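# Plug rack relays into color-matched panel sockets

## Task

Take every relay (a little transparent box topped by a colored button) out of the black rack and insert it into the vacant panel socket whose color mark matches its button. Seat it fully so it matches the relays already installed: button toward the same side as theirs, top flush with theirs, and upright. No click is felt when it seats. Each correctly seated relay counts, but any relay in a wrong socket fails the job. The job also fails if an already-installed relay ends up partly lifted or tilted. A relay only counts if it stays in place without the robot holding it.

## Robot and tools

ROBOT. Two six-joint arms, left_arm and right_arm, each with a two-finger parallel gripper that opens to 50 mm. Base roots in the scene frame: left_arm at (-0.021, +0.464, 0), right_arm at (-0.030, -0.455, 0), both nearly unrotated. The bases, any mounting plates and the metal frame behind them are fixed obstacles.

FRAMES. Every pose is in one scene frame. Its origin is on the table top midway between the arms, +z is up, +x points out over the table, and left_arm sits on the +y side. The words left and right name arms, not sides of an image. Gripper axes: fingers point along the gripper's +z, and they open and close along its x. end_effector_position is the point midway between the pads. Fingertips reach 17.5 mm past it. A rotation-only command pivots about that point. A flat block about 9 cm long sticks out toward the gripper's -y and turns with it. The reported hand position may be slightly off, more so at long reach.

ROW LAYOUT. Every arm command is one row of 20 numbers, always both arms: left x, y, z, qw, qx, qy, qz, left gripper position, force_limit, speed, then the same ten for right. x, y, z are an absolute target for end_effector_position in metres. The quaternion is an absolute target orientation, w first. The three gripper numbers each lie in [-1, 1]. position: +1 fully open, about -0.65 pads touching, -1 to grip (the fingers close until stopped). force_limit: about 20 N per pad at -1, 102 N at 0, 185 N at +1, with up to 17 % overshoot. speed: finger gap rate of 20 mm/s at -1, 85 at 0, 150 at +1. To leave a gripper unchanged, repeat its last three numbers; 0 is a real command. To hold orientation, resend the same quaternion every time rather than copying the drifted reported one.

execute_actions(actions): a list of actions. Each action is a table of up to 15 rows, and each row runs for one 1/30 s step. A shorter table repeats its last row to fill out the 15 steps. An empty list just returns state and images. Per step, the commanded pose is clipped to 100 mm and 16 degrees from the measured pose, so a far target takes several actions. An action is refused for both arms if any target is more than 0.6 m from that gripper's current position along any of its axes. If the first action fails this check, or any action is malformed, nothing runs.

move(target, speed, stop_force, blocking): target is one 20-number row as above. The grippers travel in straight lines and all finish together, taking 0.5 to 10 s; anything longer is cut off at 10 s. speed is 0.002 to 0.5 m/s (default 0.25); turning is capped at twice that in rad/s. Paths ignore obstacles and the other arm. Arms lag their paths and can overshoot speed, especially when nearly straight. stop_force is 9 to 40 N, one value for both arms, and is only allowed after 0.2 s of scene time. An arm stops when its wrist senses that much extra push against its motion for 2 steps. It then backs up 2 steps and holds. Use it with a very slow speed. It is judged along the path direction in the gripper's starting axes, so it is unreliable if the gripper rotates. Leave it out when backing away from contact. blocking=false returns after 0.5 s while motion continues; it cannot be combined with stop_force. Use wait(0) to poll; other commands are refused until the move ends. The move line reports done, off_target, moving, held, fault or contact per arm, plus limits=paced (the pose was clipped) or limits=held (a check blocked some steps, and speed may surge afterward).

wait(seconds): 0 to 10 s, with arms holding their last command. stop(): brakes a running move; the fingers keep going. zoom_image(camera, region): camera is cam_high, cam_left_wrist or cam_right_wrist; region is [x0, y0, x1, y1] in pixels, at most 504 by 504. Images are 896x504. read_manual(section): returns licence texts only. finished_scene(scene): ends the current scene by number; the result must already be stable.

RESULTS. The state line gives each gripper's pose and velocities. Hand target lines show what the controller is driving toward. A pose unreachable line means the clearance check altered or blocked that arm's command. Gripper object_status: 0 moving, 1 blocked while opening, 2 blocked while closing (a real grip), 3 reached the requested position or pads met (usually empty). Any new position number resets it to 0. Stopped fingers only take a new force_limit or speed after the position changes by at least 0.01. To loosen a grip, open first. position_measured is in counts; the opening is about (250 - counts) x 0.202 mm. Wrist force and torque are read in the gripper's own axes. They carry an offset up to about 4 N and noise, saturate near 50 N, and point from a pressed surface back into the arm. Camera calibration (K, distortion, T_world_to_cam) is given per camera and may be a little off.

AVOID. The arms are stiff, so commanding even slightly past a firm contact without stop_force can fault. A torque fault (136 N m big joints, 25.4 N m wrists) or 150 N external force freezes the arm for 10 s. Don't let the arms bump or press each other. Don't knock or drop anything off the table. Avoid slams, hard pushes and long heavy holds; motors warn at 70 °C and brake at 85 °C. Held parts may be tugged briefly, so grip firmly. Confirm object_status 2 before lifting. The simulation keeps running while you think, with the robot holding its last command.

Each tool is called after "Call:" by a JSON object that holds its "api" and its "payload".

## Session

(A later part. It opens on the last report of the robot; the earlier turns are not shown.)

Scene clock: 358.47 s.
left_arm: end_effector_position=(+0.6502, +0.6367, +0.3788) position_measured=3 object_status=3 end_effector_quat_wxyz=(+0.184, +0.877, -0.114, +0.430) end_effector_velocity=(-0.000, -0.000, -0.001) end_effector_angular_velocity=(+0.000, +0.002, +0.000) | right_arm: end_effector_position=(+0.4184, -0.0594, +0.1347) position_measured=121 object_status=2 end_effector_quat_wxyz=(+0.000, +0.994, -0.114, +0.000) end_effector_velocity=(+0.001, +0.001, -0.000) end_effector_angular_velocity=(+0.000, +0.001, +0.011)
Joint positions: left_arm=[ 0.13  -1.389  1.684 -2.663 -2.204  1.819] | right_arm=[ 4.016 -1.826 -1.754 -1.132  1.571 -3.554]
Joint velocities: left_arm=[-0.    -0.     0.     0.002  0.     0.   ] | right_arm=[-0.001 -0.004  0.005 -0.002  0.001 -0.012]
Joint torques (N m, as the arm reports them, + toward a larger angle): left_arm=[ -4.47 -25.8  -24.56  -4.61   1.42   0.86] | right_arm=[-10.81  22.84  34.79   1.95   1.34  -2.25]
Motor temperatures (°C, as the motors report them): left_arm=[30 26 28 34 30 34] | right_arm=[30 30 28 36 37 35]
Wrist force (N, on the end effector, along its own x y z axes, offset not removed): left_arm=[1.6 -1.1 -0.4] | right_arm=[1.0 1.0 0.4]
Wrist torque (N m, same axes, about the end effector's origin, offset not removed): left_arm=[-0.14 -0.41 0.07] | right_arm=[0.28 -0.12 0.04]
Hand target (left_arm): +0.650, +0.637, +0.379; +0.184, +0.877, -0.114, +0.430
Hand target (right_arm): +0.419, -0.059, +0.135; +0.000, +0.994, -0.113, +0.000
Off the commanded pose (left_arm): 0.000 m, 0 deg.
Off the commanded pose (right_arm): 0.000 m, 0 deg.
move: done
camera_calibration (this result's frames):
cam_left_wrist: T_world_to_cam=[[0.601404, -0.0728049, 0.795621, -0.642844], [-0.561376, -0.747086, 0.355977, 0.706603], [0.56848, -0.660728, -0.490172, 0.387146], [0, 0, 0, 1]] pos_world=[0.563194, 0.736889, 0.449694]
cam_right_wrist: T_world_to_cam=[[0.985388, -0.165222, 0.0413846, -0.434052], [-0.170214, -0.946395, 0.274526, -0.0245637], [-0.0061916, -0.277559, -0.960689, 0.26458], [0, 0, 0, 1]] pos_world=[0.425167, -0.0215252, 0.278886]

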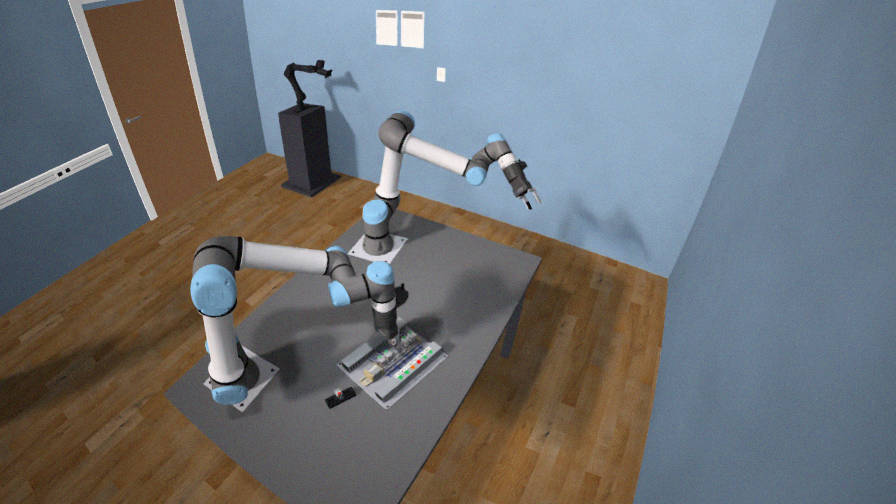

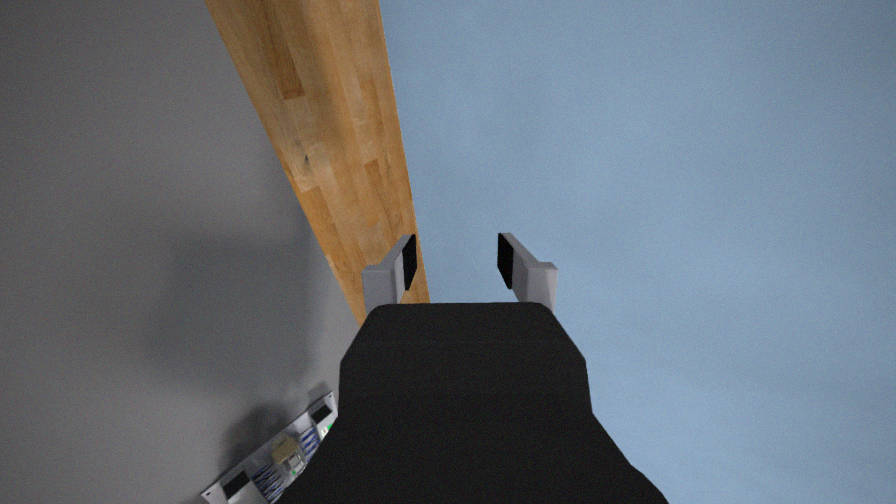

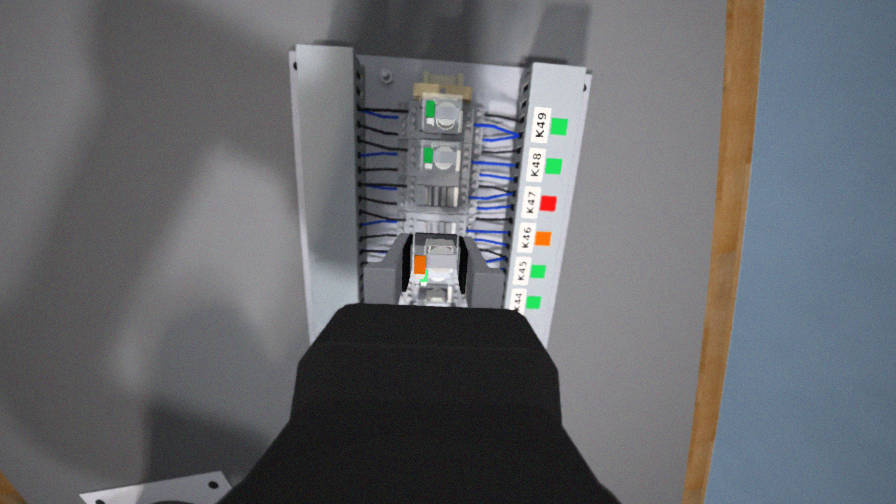

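Call:
{"api": "move", "payload": {"target": [0.6502,0.6367,0.3788,0.184,0.877,-0.114,0.430,1,0,0,0.4184,-0.0593,0.108,0,0.99357,-0.1132,0,-1,0,-0.5], "speed": 0.1}}

Call:
{"api": "move", "payload": {"target": [0.6502,0.6367,0.3788,0.184,0.877,-0.114,0.430,1,0,0,0.4184,-0.0593,0.077,0,0.99357,-0.1132,0,-1,0,-0.5], "speed": 0.015, "stop_force": 10}}

Call:
{"api": "move", "payload": {"target": [0.6502,0.6367,0.3788,0.184,0.877,-0.114,0.430,1,0,0,0.4184,-0.0593,0.070,0,0.99357,-0.1132,0,-1,0,-0.5], "speed": 0.003, "stop_force": 12}}

Scene clock: 364.13 s.
left_arm: end_effector_position=(+0.6502, +0.6367, +0.3788) position_measured=3 object_status=3 end_effector_quat_wxyz=(+0.184, +0.877, -0.114, +0.430) end_effector_velocity=(+0.000, -0.001, -0.000) end_effector_angular_velocity=(+0.000, -0.000, -0.001) | right_arm: end_effector_position=(+0.4184, -0.0594, +0.1083) position_measured=121 object_status=2 end_effector_quat_wxyz=(+0.000, +0.994, -0.113, -0.000) end_effector_velocity=(+0.000, +0.001, -0.002) end_effector_angular_velocity=(+0.001, -0.001, +0.000)
Joint positions: left_arm=[ 0.13  -1.389  1.684 -2.663 -2.204  1.819] | right_arm=[ 4.016 -1.855 -1.792 -1.066  1.571 -3.555]
Joint velocities: left_arm=[-0.001  0.     0.    -0.001  0.     0.   ] | right_arm=[ 0.    -0.003 -0.003  0.008  0.     0.   ]
Joint torques (N m, as the arm reports them, + toward a larger angle): left_arm=[ -4.57 -25.87 -24.22  -4.65   1.44   0.67] | right_arm=[13.74 24.64 10.78  4.88  1.37  2.46]
Motor temperatures (°C, as the motors report them): left_arm=[30 26 28 34 30 34] | right_arm=[30 30 28 36 37 35]
Wrist force (N, on the end effector, along its own x y z axes, offset not removed): left_arm=[2.3 0.2 0.3] | right_arm=[1.3 1.0 0.9]
Wrist torque (N m, same axes, about the end effector's origin, offset not removed): left_arm=[0.05 -0.49 0.09] | right_arm=[0.22 -0.21 0.00]
Hand target (left_arm): +0.650, +0.637, +0.379; +0.184, +0.877, -0.114, +0.430
Hand target (right_arm): +0.418, -0.059, +0.108; +0.000, +0.994, -0.113, -0.000
Off the commanded pose (left_arm): 0.000 m, 0 deg.
Off the commanded pose (right_arm): 0.000 m, 0 deg.
move: done
camera_calibration (this result's frames):
cam_left_wrist: T_world_to_cam=[[0.601404, -0.072805, 0.795621, -0.642844], [-0.561376, -0.747086, 0.355976, 0.706603], [0.56848, -0.660728, -0.490172, 0.387146], [0, 0, 0, 1]] pos_world=[0.563194, 0.736889, 0.449694]
cam_right_wrist: T_world_to_cam=[[0.985564, -0.164235, 0.0411132, -0.432896], [-0.169191, -0.946597, 0.274459, -0.0177037], [-0.0061582, -0.277453, -0.960719, 0.239146], [0, 0, 0, 1]] pos_world=[0.425124, -0.0215032, 0.252409]

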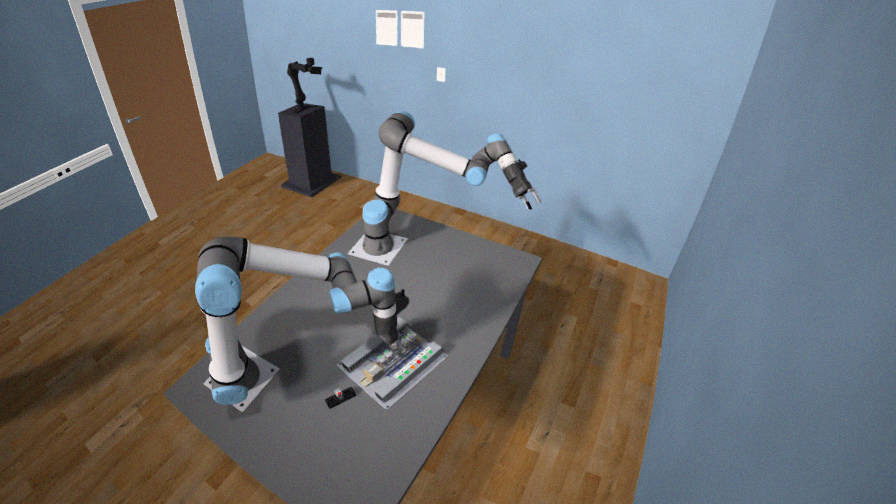

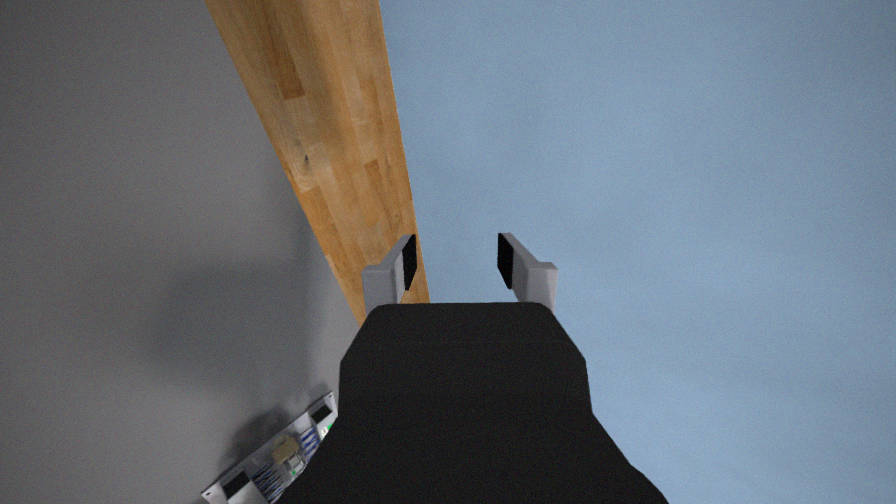

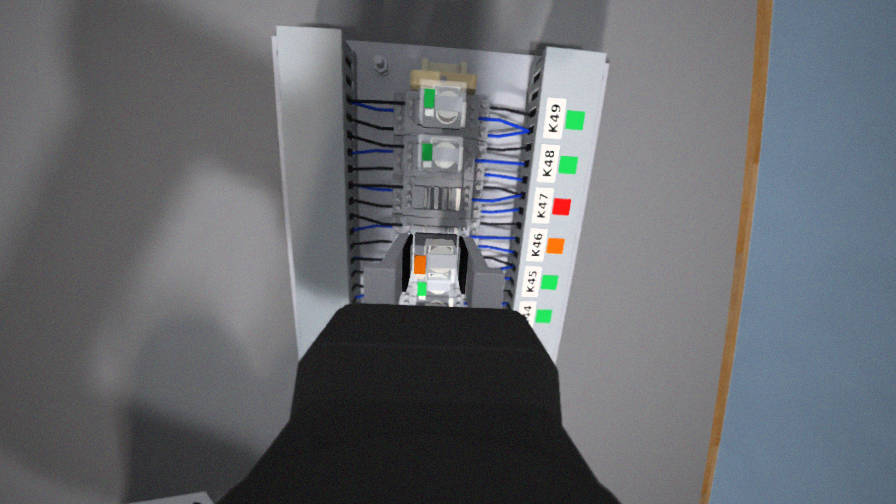

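Scene clock: 366.47 s.
left_arm: end_effector_position=(+0.6502, +0.6367, +0.3788) position_measured=3 object_status=3 end_effector_quat_wxyz=(+0.184, +0.877, -0.114, +0.430) end_effector_velocity=(-0.000, -0.000, -0.001) end_effector_angular_velocity=(-0.000, +0.001, -0.000) | right_arm: end_effector_position=(+0.4184, -0.0594, +0.0773) position_measured=121 object_status=2 end_effector_quat_wxyz=(+0.000, +0.994, -0.113, -0.000) end_effector_velocity=(+0.000, +0.000, -0.003) end_effector_angular_velocity=(+0.000, -0.000, +0.000)
Joint positions: left_arm=[ 0.13  -1.389  1.684 -2.663 -2.204  1.819] | right_arm=[ 4.016 -1.893 -1.831 -0.988  1.571 -3.555]
Joint velocities: left_arm=[-0.     0.     0.     0.001  0.    -0.   ] | right_arm=[ 0.    -0.004 -0.003  0.007 -0.     0.   ]
Joint torques (N m, as the arm reports them, + toward a larger angle): left_arm=[ -3.35 -25.67 -26.09  -4.62   1.05   0.74] | right_arm=[13.29 24.88  9.58  4.73  1.33  2.46]
Motor temperatures (°C, as the motors report them): left_arm=[30 26 28 34 30 34] | right_arm=[30 30 28 36 37 35]
Wrist force (N, on the end effector, along its own x y z axes, offset not removed): left_arm=[3.5 -0.9 1.2] | right_arm=[1.4 0.6 1.2]
Wrist torque (N m, same axes, about the end effector's origin, offset not removed): left_arm=[-0.05 -0.77 0.08] | right_arm=[0.19 -0.19 -0.02]
Hand target (left_arm): +0.650, +0.637, +0.379; +0.184, +0.877, -0.114, +0.430
Hand target (right_arm): +0.418, -0.059, +0.077; +0.000, +0.994, -0.113, -0.000
Off the commanded pose (left_arm): 0.000 m, 0 deg.
Off the commanded pose (right_arm): 0.000 m, 0 deg.
move: done
camera_calibration (this result's frames):
cam_left_wrist: T_world_to_cam=[[0.601404, -0.0728052, 0.795621, -0.642844], [-0.561376, -0.747086, 0.355976, 0.706603], [0.56848, -0.660728, -0.490172, 0.387146], [0, 0, 0, 1]] pos_world=[0.563194, 0.736889, 0.449694]
cam_right_wrist: T_world_to_cam=[[0.985573, -0.16418, 0.041116, -0.431592], [-0.169139, -0.946609, 0.274451, -0.00920389], [-0.00613865, -0.277446, -0.960722, 0.20937], [0, 0, 0, 1]] pos_world=[0.425094, -0.0214823, 0.221418]

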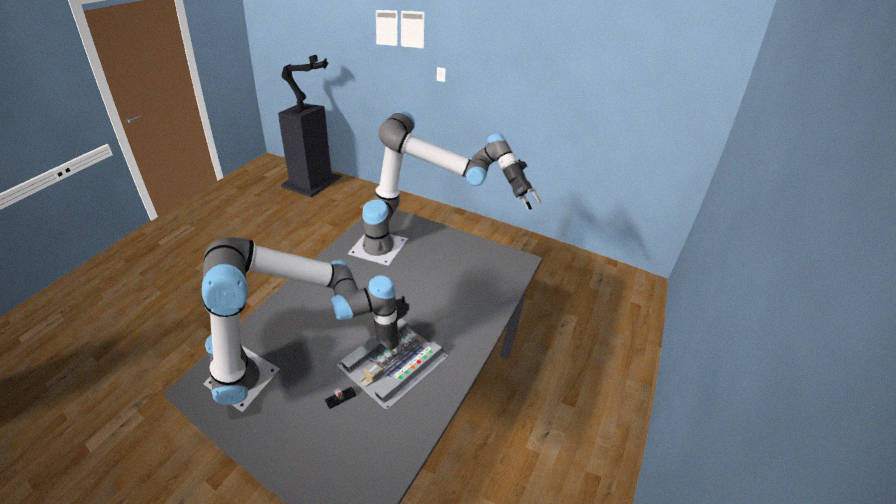

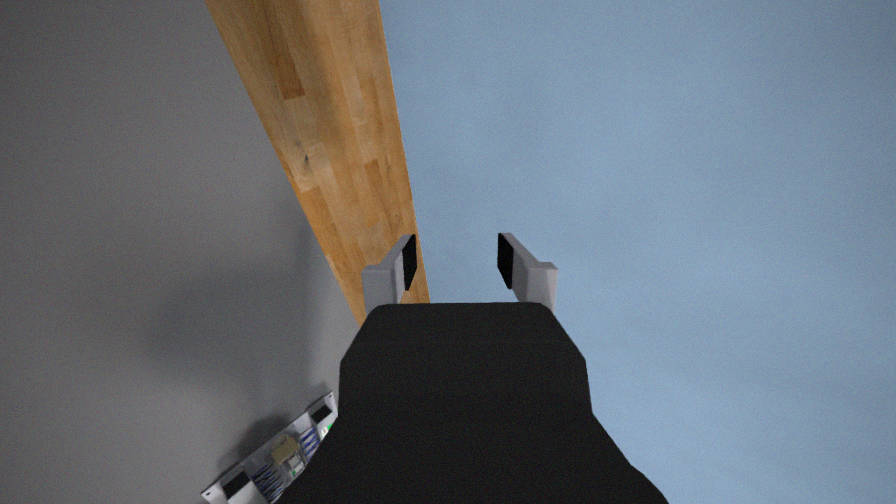

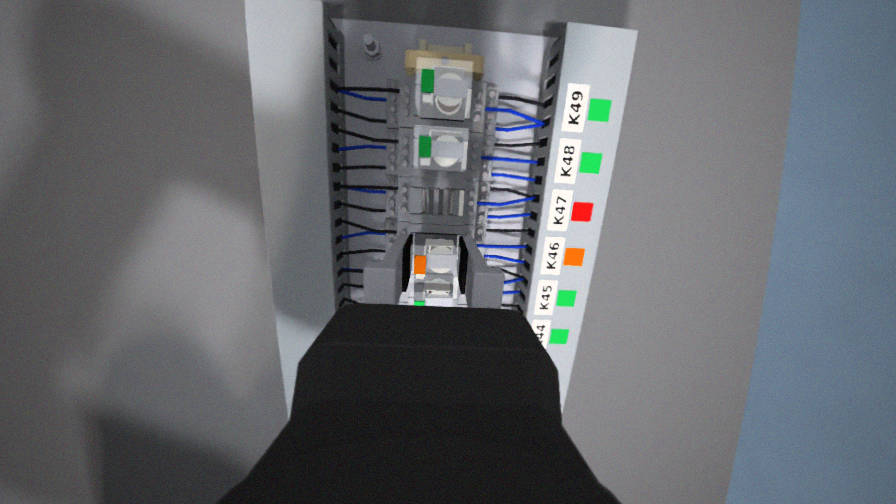

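Scene clock: 368.17 s.
left_arm: end_effector_position=(+0.6502, +0.6367, +0.3788) position_measured=3 object_status=3 end_effector_quat_wxyz=(+0.184, +0.877, -0.114, +0.430) end_effector_velocity=(+0.000, +0.001, +0.000) end_effector_angular_velocity=(+0.001, -0.001, +0.001) | right_arm: end_effector_position=(+0.4183, -0.0593, +0.0732) position_measured=121 object_status=2 end_effector_quat_wxyz=(+0.000, +0.994, -0.113, -0.000) end_effector_velocity=(-0.000, -0.000, -0.000) end_effector_angular_velocity=(-0.001, +0.001, -0.000)
Joint positions: left_arm=[ 0.13  -1.389  1.684 -2.663 -2.204  1.819] | right_arm=[ 4.016 -1.899 -1.835 -0.978  1.571 -3.555]
Joint velocities: left_arm=[ 0.001 -0.    -0.001  0.     0.001  0.   ] | right_arm=[-0.    -0.     0.    -0.001  0.     0.   ]
Joint torques (N m, as the arm reports them, + toward a larger angle): left_arm=[ -4.4  -25.88 -24.55  -4.64   1.46   0.64] | right_arm=[12.74 35.37 17.63 -0.07  0.32  2.63]
Motor temperatures (°C, as the motors report them): left_arm=[30 26 28 34 30 34] | right_arm=[30 30 28 36 37 35]
Wrist force (N, on the end effector, along its own x y z axes, offset not removed): left_arm=[4.0 -0.5 0.7] | right_arm=[-1.3 3.2 -16.7]
Wrist torque (N m, same axes, about the end effector's origin, offset not removed): left_arm=[-0.03 -0.86 0.01] | right_arm=[0.21 -0.30 0.01]
Hand target (left_arm): +0.650, +0.637, +0.379; +0.184, +0.877, -0.114, +0.430
Hand target (right_arm): +0.418, -0.059, +0.073; -0.000, +0.994, -0.113, +0.000
Off the commanded pose (left_arm): 0.000 m, 0 deg.
Off the commanded pose (right_arm): 0.003 m, 0 deg.
move: contact (right_arm)
camera_calibration (this result's frames):
cam_left_wrist: T_world_to_cam=[[0.601404, -0.0728052, 0.795621, -0.642844], [-0.561376, -0.747086, 0.355976, 0.706603], [0.56848, -0.660728, -0.490172, 0.387146], [0, 0, 0, 1]] pos_world=[0.563194, 0.736889, 0.449694]
cam_right_wrist: T_world_to_cam=[[0.985579, -0.164167, 0.041034, -0.431404], [-0.169104, -0.946607, 0.27448, -0.00808281], [-0.0062176, -0.277461, -0.960717, 0.205493], [0, 0, 0, 1]] pos_world=[0.425094, -0.0214576, 0.217341]

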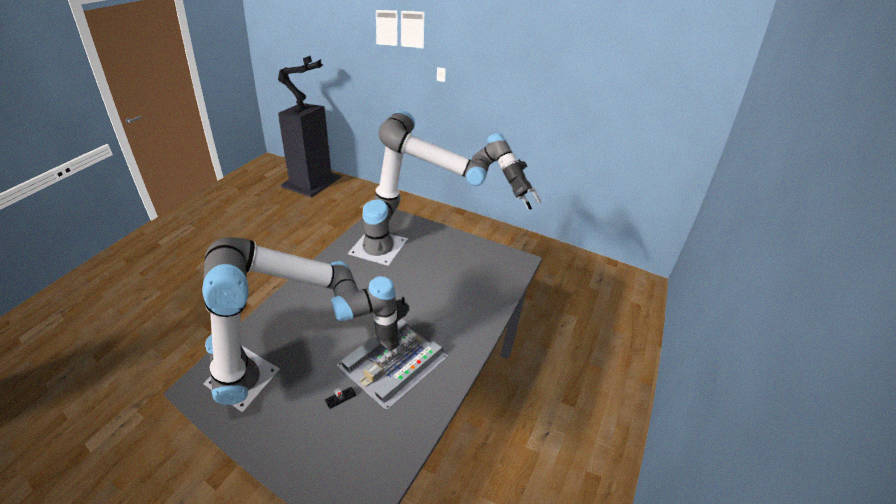

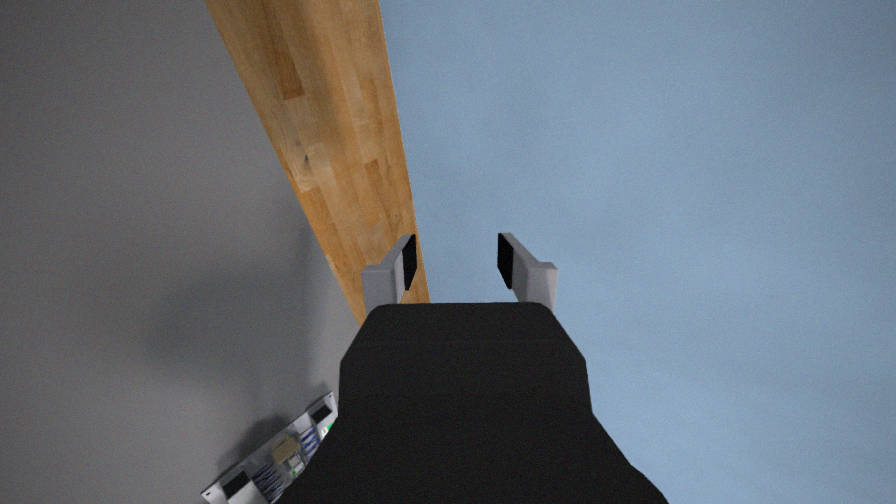

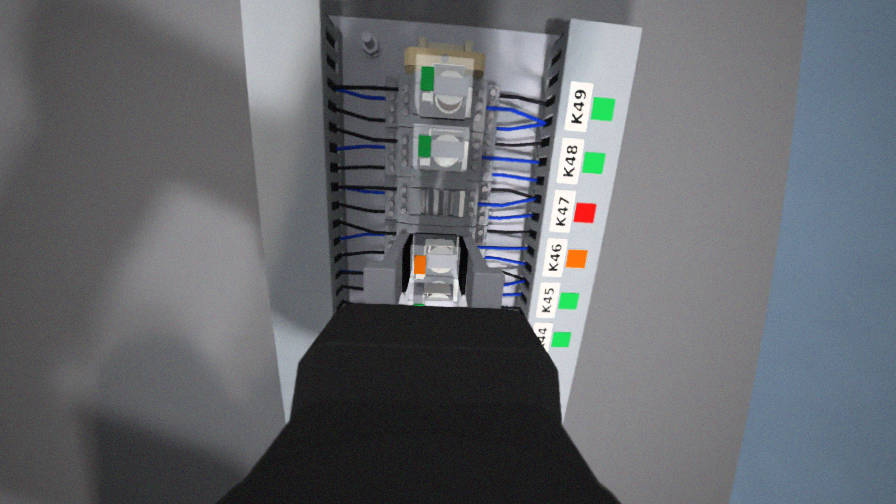

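Call:
{"api": "execute_actions", "payload": {"actions": [[[0.6502,0.6367,0.3788,0.184,0.877,-0.114,0.430,1,0,0,0.4181,-0.0595,0.0728,0,0.99357,-0.1132,0,-1,0,-0.5]],[[0.6502,0.6367,0.3788,0.184,0.877,-0.114,0.430,1,0,0,0.4181,-0.0595,0.0724,0,0.99357,-0.1132,0,-1,0,-0.5]]]}}

Scene clock: 372.40 s.
left_arm: end_effector_position=(+0.6502, +0.6367, +0.3788) position_measured=3 object_status=3 end_effector_quat_wxyz=(+0.184, +0.877, -0.114, +0.430) end_effector_velocity=(+0.000, +0.000, +0.001) end_effector_angular_velocity=(+0.001, -0.001, +0.001) | right_arm: end_effector_position=(+0.4181, -0.0595, +0.0725) position_measured=121 object_status=2 end_effector_quat_wxyz=(-0.000, +0.994, -0.113, +0.000) end_effector_velocity=(-0.000, -0.000, -0.000) end_effector_angular_velocity=(-0.001, +0.001, +0.000)
Joint positions: left_arm=[ 0.13  -1.389  1.684 -2.663 -2.204  1.819] | right_arm=[ 4.016 -1.899 -1.837 -0.976  1.571 -3.555]
Joint velocities: left_arm=[ 0.     0.    -0.001 -0.     0.     0.   ] | right_arm=[ 0.    -0.    -0.    -0.001 -0.    -0.   ]
Joint torques (N m, as the arm reports them, + toward a larger angle): left_arm=[ -4.05 -25.41 -25.11  -4.7    1.51   0.56] | right_arm=[13.69  4.52 -4.91  1.59 -0.95  2.61]
Motor temperatures (°C, as the motors report them): left_arm=[30 26 28 34 30 34] | right_arm=[30 30 28 36 37 35]
Wrist force (N, on the end effector, along its own x y z axes, offset not removed): left_arm=[2.4 -0.9 2.3] | right_arm=[0.0 1.4 -34.1]
Wrist torque (N m, same axes, about the end effector's origin, offset not removed): left_arm=[-0.06 -0.54 0.00] | right_arm=[-0.05 -0.20 0.05]
Hand target (left_arm): +0.650, +0.637, +0.379; +0.184, +0.877, -0.114, +0.430
Hand target (right_arm): +0.418, -0.060, +0.072; +0.000, +0.994, -0.113, +0.000
Off the commanded pose (left_arm): 0.000 m, 0 deg.
Off the commanded pose (right_arm): 0.000 m, 0 deg.
camera_calibration (this result's frames):
cam_left_wrist: T_world_to_cam=[[0.601404, -0.0728049, 0.795621, -0.642844], [-0.561376, -0.747086, 0.355977, 0.706603], [0.56848, -0.660728, -0.490172, 0.387146], [0, 0, 0, 1]] pos_world=[0.563194, 0.736889, 0.449694]
cam_right_wrist: T_world_to_cam=[[0.985569, -0.164181, 0.0412159, -0.431193], [-0.169168, -0.94664, 0.274325, -0.00801865], [-0.00602237, -0.277339, -0.960753, 0.204695], [0, 0, 0, 1]] pos_world=[0.424847, -0.0216147, 0.216633]

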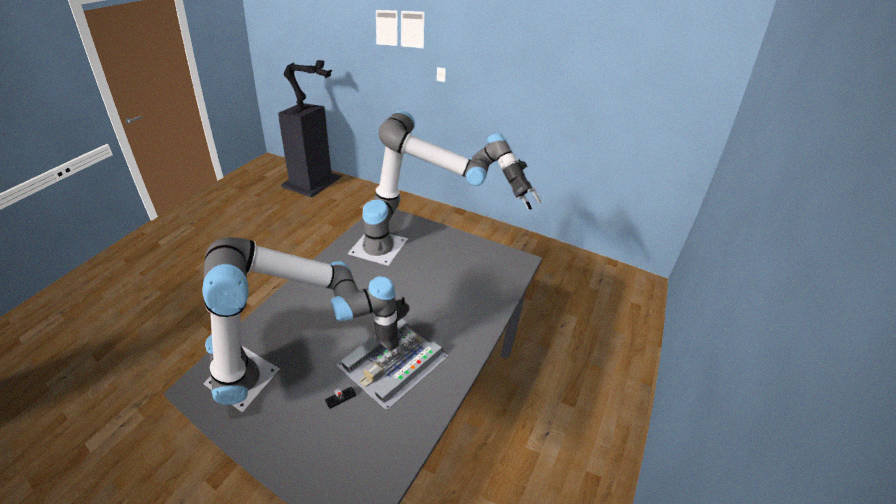

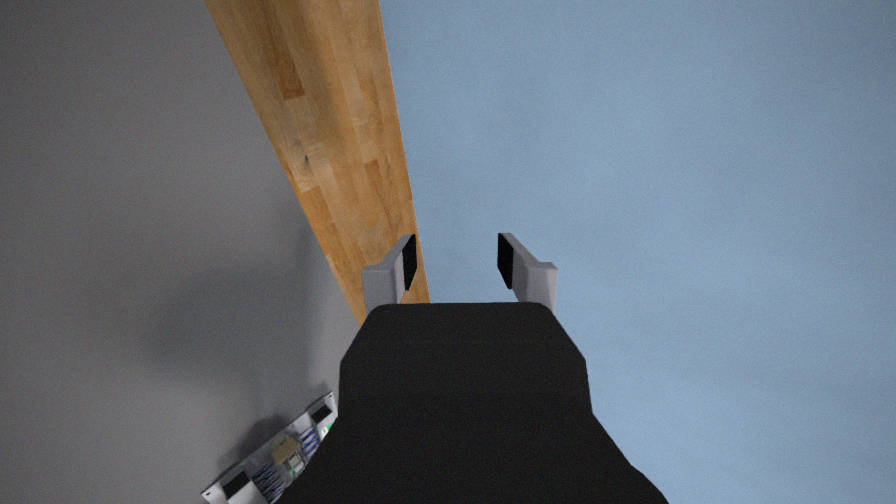

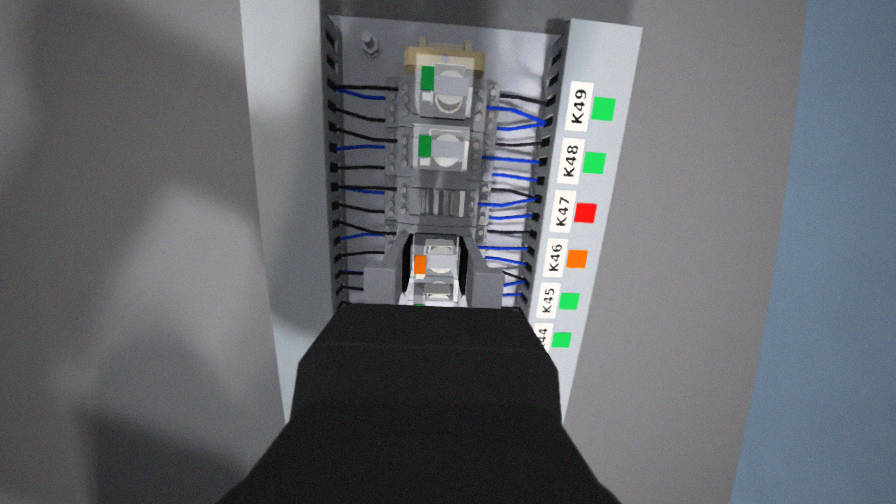

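Call:
{"api": "execute_actions", "payload": {"actions": [[[0.6502,0.6367,0.3788,0.184,0.877,-0.114,0.430,1,0,0,0.4181,-0.0595,0.0718,0,0.99357,-0.1132,0,-1,0,-0.5]],[[0.6502,0.6367,0.3788,0.184,0.877,-0.114,0.430,1,0,0,0.4181,-0.0595,0.0712,0,0.99357,-0.1132,0,-1,0,-0.5]]]}}

Scene clock: 378.93 s.
left_arm: end_effector_position=(+0.6502, +0.6367, +0.3788) position_measured=3 object_status=3 end_effector_quat_wxyz=(+0.184, +0.877, -0.114, +0.430) end_effector_velocity=(+0.000, -0.000, +0.000) end_effector_angular_velocity=(+0.000, -0.000, -0.000) | right_arm: end_effector_position=(+0.4181, -0.0595, +0.0712) position_measured=121 object_status=2 end_effector_quat_wxyz=(+0.000, +0.994, -0.113, -0.000) end_effector_velocity=(+0.000, -0.000, +0.000) end_effector_angular_velocity=(+0.000, -0.000, +0.000)
Joint positions: left_arm=[ 0.13  -1.389  1.684 -2.663 -2.204  1.819] | right_arm=[ 4.016 -1.901 -1.838 -0.973  1.571 -3.555]
Joint velocities: left_arm=[-0.     0.    -0.001  0.     0.    -0.   ] | right_arm=[-0.  0. -0.  0. -0. -0.]
Joint torques (N m, as the arm reports them, + toward a larger angle): left_arm=[ -3.37 -26.64 -25.23  -4.71   1.26   0.65] | right_arm=[10.9   3.81 -4.41  0.95  0.49  2.53]
Motor temperatures (°C, as the motors report them): left_arm=[30 26 28 34 30 34] | right_arm=[30 30 28 36 37 35]
Wrist force (N, on the end effector, along its own x y z axes, offset not removed): left_arm=[2.8 -1.7 0.7] | right_arm=[1.5 0.9 -34.1]
Wrist torque (N m, same axes, about the end effector's origin, offset not removed): left_arm=[-0.15 -0.62 0.08] | right_arm=[0.07 -0.18 0.05]
Hand target (left_arm): +0.650, +0.637, +0.379; +0.184, +0.877, -0.114, +0.430
Hand target (right_arm): +0.418, -0.060, +0.071; +0.000, +0.994, -0.113, -0.000
Off the commanded pose (left_arm): 0.000 m, 0 deg.
Off the commanded pose (right_arm): 0.000 m, 0 deg.
camera_calibration (this result's frames):
cam_left_wrist: T_world_to_cam=[[0.601404, -0.072805, 0.795621, -0.642844], [-0.561376, -0.747086, 0.355977, 0.706603], [0.56848, -0.660728, -0.490172, 0.387146], [0, 0, 0, 1]] pos_world=[0.563194, 0.736889, 0.449694]
cam_right_wrist: T_world_to_cam=[[0.985574, -0.164177, 0.0411015, -0.431107], [-0.169132, -0.946608, 0.274459, -0.00771879], [-0.00615281, -0.277451, -0.96072, 0.203503], [0, 0, 0, 1]] pos_world=[0.424835, -0.0216223, 0.215347]

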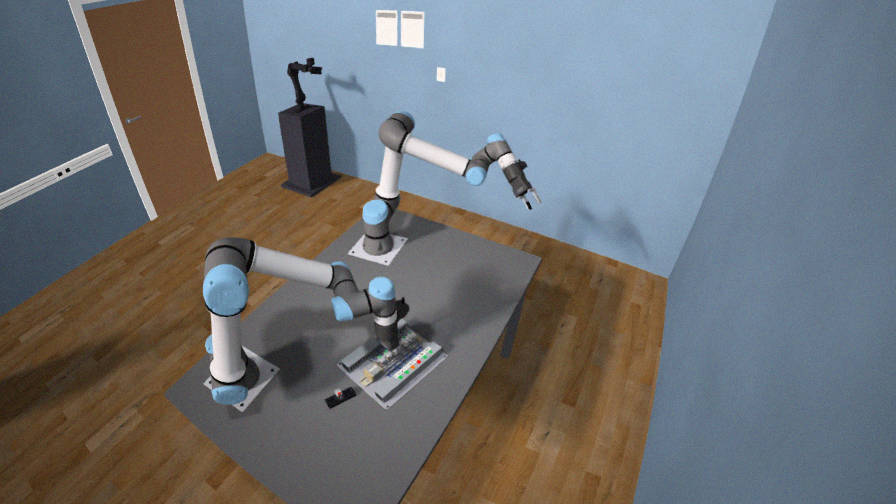

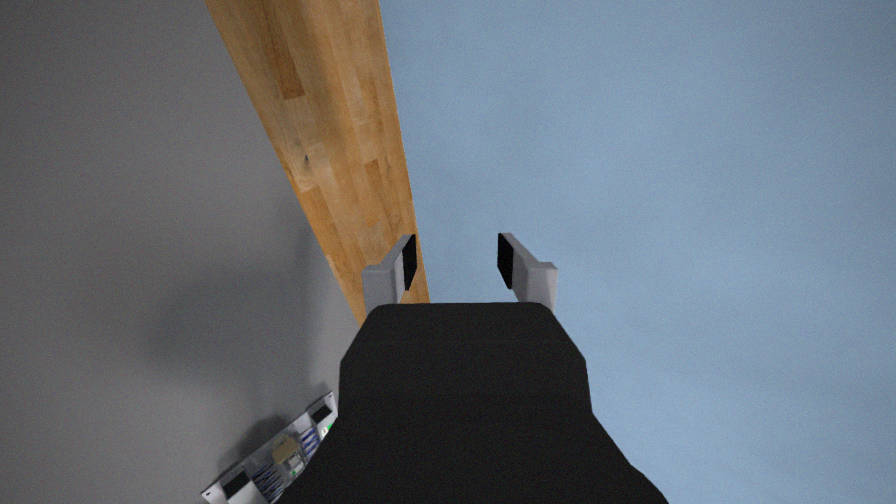

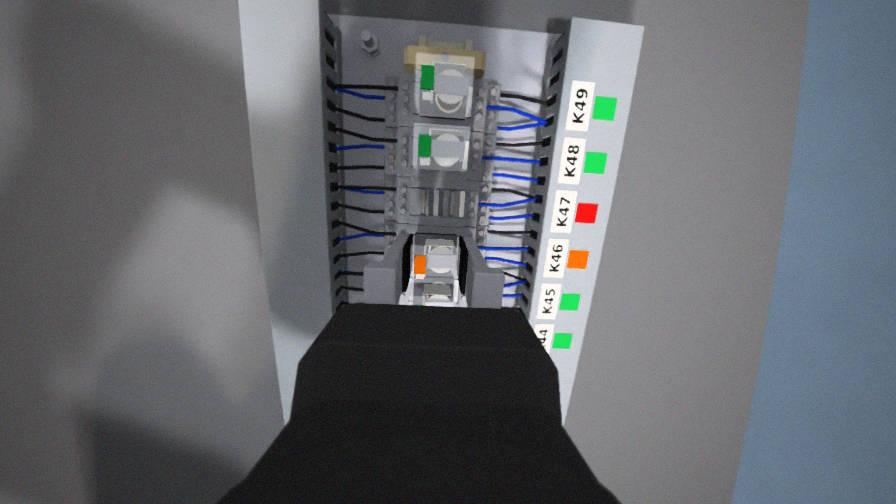

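Sliding in. Continue.

Call:
{"api": "execute_actions", "payload": {"actions": [[[0.6502,0.6367,0.3788,0.184,0.877,-0.114,0.430,1,0,0,0.4181,-0.0595,0.0702,0,0.99357,-0.1132,0,-1,0,-0.5]],[[0.6502,0.6367,0.3788,0.184,0.877,-0.114,0.430,1,0,0,0.4181,-0.0595,0.0692,0,0.99357,-0.1132,0,-1,0,-0.5]],[[0.6502,0.6367,0.3788,0.184,0.877,-0.114,0.430,1,0,0,0.4181,-0.0595,0.0685,0,0.99357,-0.1132,0,-1,0,-0.5]]]}}

Scene clock: 382.30 s.
left_arm: end_effector_position=(+0.6502, +0.6367, +0.3788) position_measured=3 object_status=3 end_effector_quat_wxyz=(+0.184, +0.877, -0.114, +0.430) end_effector_velocity=(+0.000, +0.000, +0.000) end_effector_angular_velocity=(+0.001, -0.001, +0.000) | right_arm: end_effector_position=(+0.4181, -0.0595, +0.0685) position_measured=121 object_status=2 end_effector_quat_wxyz=(-0.000, +0.994, -0.113, +0.000) end_effector_velocity=(+0.000, +0.000, +0.000) end_effector_angular_velocity=(+0.001, -0.001, -0.000)
Joint positions: left_arm=[ 0.13  -1.389  1.684 -2.663 -2.204  1.819] | right_arm=[ 4.016 -1.905 -1.841 -0.966  1.571 -3.555]
Joint velocities: left_arm=[ 0.  0. -0. -0.  0.  0.] | right_arm=[-0.    -0.    -0.     0.002  0.     0.   ]
Joint torques (N m, as the arm reports them, + toward a larger angle): left_arm=[ -4.38 -26.51 -27.51  -4.64   1.58   0.72] | right_arm=[ 7.34  1.91 -5.92  0.88 -1.22  1.85]
Motor temperatures (°C, as the motors report them): left_arm=[30 26 28 34 30 34] | right_arm=[30 30 28 36 37 35]
Wrist force (N, on the end effector, along its own x y z axes, offset not removed): left_arm=[4.4 -0.4 1.2] | right_arm=[1.1 2.8 -37.6]
Wrist torque (N m, same axes, about the end effector's origin, offset not removed): left_arm=[0.07 -0.90 0.06] | right_arm=[0.08 -0.31 0.00]
Hand target (left_arm): +0.650, +0.637, +0.379; +0.184, +0.877, -0.114, +0.430
Hand target (right_arm): +0.418, -0.060, +0.069; +0.000, +0.994, -0.113, -0.000
Off the commanded pose (left_arm): 0.000 m, 0 deg.
Off the commanded pose (right_arm): 0.000 m, 0 deg.
camera_calibration (this result's frames):
cam_left_wrist: T_world_to_cam=[[0.601404, -0.072805, 0.795621, -0.642844], [-0.561376, -0.747086, 0.355977, 0.706603], [0.56848, -0.660728, -0.490172, 0.387146], [0, 0, 0, 1]] pos_world=[0.563194, 0.736889, 0.449694]
cam_right_wrist: T_world_to_cam=[[0.985572, -0.164179, 0.0411364, -0.431008], [-0.169144, -0.946625, 0.274393, -0.00696276], [-0.00610896, -0.277392, -0.960737, 0.200936], [0, 0, 0, 1]] pos_world=[0.42484, -0.0216156, 0.212687]

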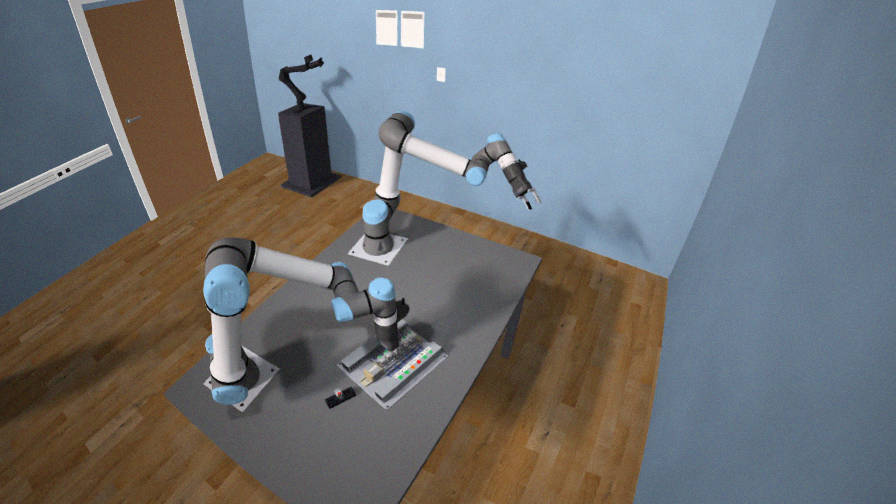

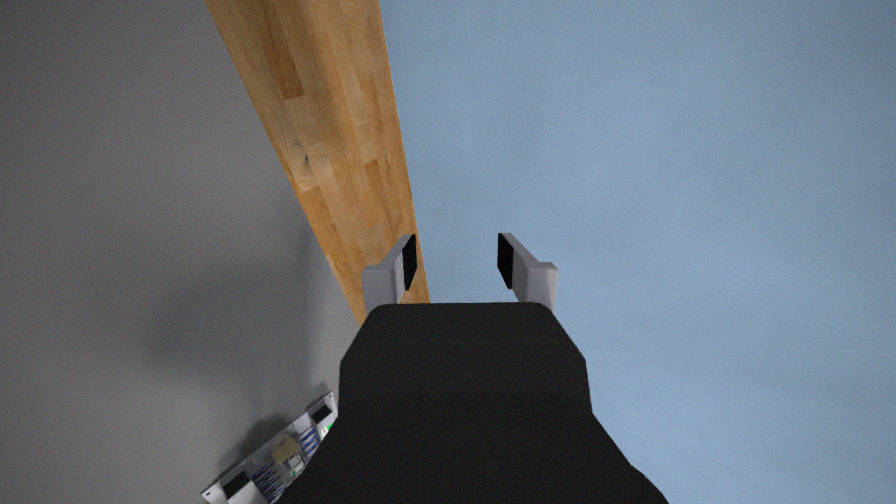

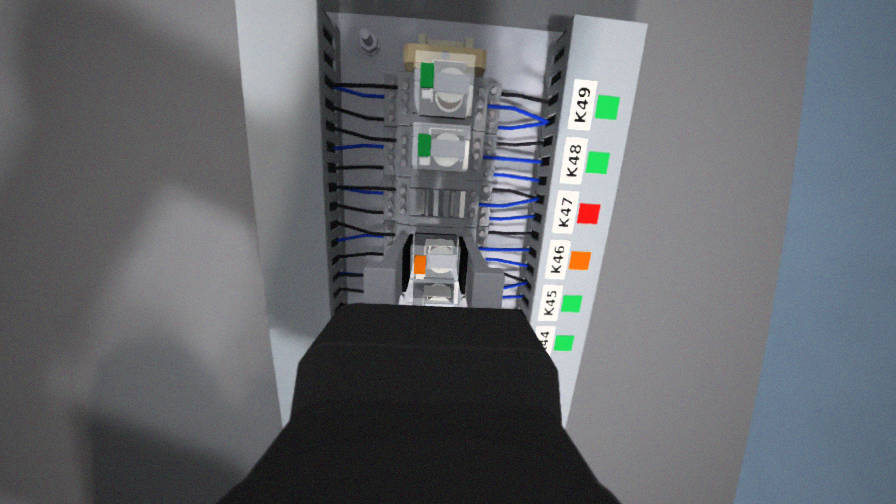

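Call:
{"api": "execute_actions", "payload": {"actions": [[[0.6502,0.6367,0.3788,0.184,0.877,-0.114,0.430,1,0,0,0.4181,-0.0595,0.0681,0,0.99357,-0.1132,0,-1,0,-0.5]]]}}

Scene clock: 385.00 s.
left_arm: end_effector_position=(+0.6502, +0.6367, +0.3788) position_measured=3 object_status=3 end_effector_quat_wxyz=(+0.184, +0.877, -0.114, +0.430) end_effector_velocity=(-0.000, -0.000, -0.001) end_effector_angular_velocity=(-0.000, +0.002, +0.000) | right_arm: end_effector_position=(+0.4181, -0.0595, +0.0682) position_measured=121 object_status=2 end_effector_quat_wxyz=(-0.000, +0.994, -0.113, +0.000) end_effector_velocity=(-0.000, -0.000, -0.000) end_effector_angular_velocity=(-0.001, +0.000, -0.000)
Joint positions: left_arm=[ 0.13  -1.389  1.684 -2.663 -2.204  1.819] | right_arm=[ 4.016 -1.905 -1.842 -0.965  1.571 -3.555]
Joint velocities: left_arm=[-0.    -0.     0.001  0.001  0.001 -0.   ] | right_arm=[-0. -0. -0.  0.  0.  0.]
Joint torques (N m, as the arm reports them, + toward a larger angle): left_arm=[ -3.91 -27.46 -26.26  -4.65   1.22   0.5 ] | right_arm=[  4.24  -5.99 -10.22   1.05  -1.81   1.54]
Motor temperatures (°C, as the motors report them): left_arm=[30 26 28 34 30 34] | right_arm=[30 30 28 36 37 35]
Wrist force (N, on the end effector, along its own x y z axes, offset not removed): left_arm=[2.8 -1.1 -0.1] | right_arm=[-2.5 7.4 -50.0]
Wrist torque (N m, same axes, about the end effector's origin, offset not removed): left_arm=[-0.14 -0.67 0.06] | right_arm=[-0.19 -0.28 0.05]
Hand target (left_arm): +0.650, +0.637, +0.379; +0.184, +0.877, -0.114, +0.430
Hand target (right_arm): +0.418, -0.060, +0.068; +0.000, +0.994, -0.113, +0.000
Off the commanded pose (left_arm): 0.000 m, 0 deg.
Off the commanded pose (right_arm): 0.000 m, 0 deg.
camera_calibration (this result's frames):
cam_left_wrist: T_world_to_cam=[[0.601404, -0.0728049, 0.795621, -0.642844], [-0.561376, -0.747086, 0.355977, 0.706603], [0.56848, -0.660728, -0.490172, 0.387146], [0, 0, 0, 1]] pos_world=[0.563194, 0.736889, 0.449694]
cam_right_wrist: T_world_to_cam=[[0.985568, -0.164184, 0.0412176, -0.431016], [-0.169172, -0.946657, 0.274264, -0.00682783], [-0.00601086, -0.277278, -0.960771, 0.200598], [0, 0, 0, 1]] pos_world=[0.424847, -0.0216083, 0.212367]

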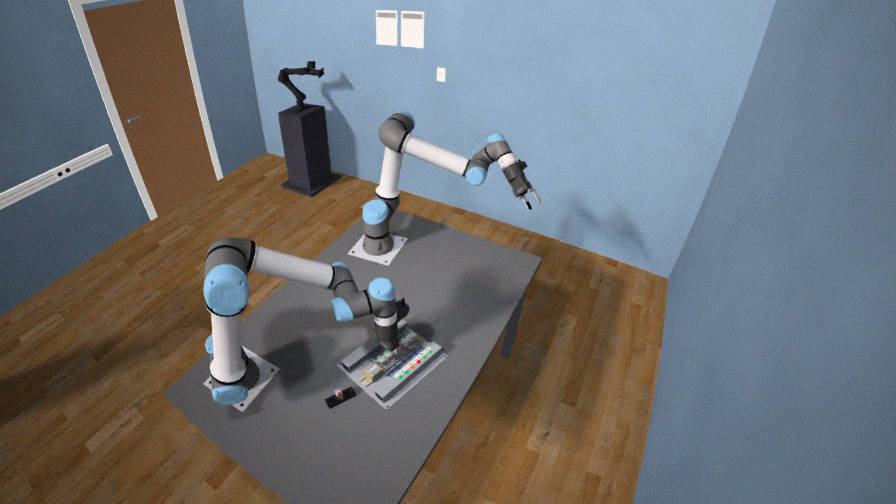

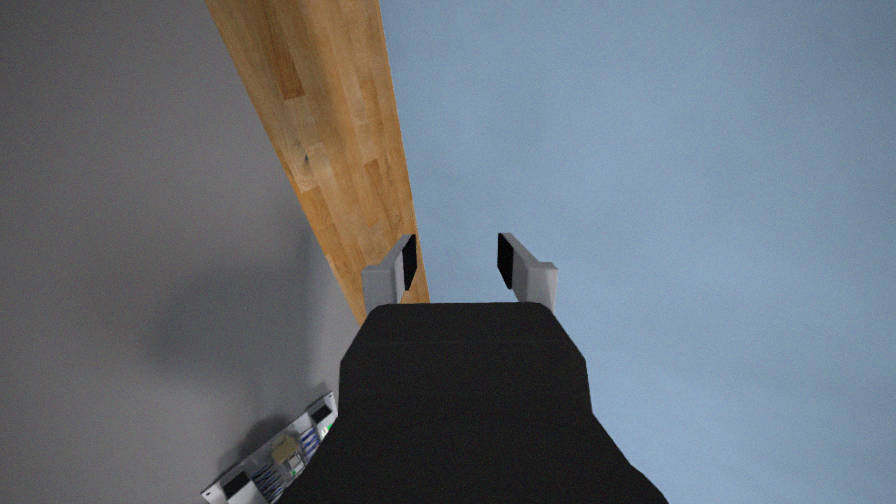

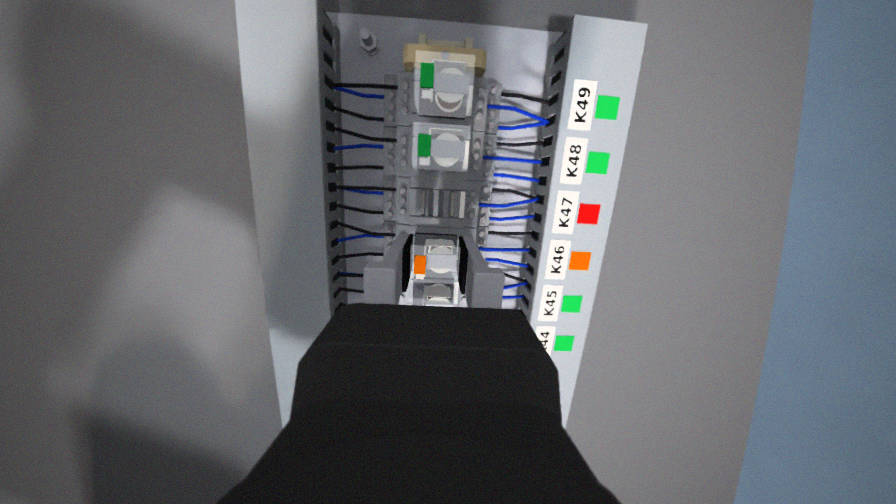

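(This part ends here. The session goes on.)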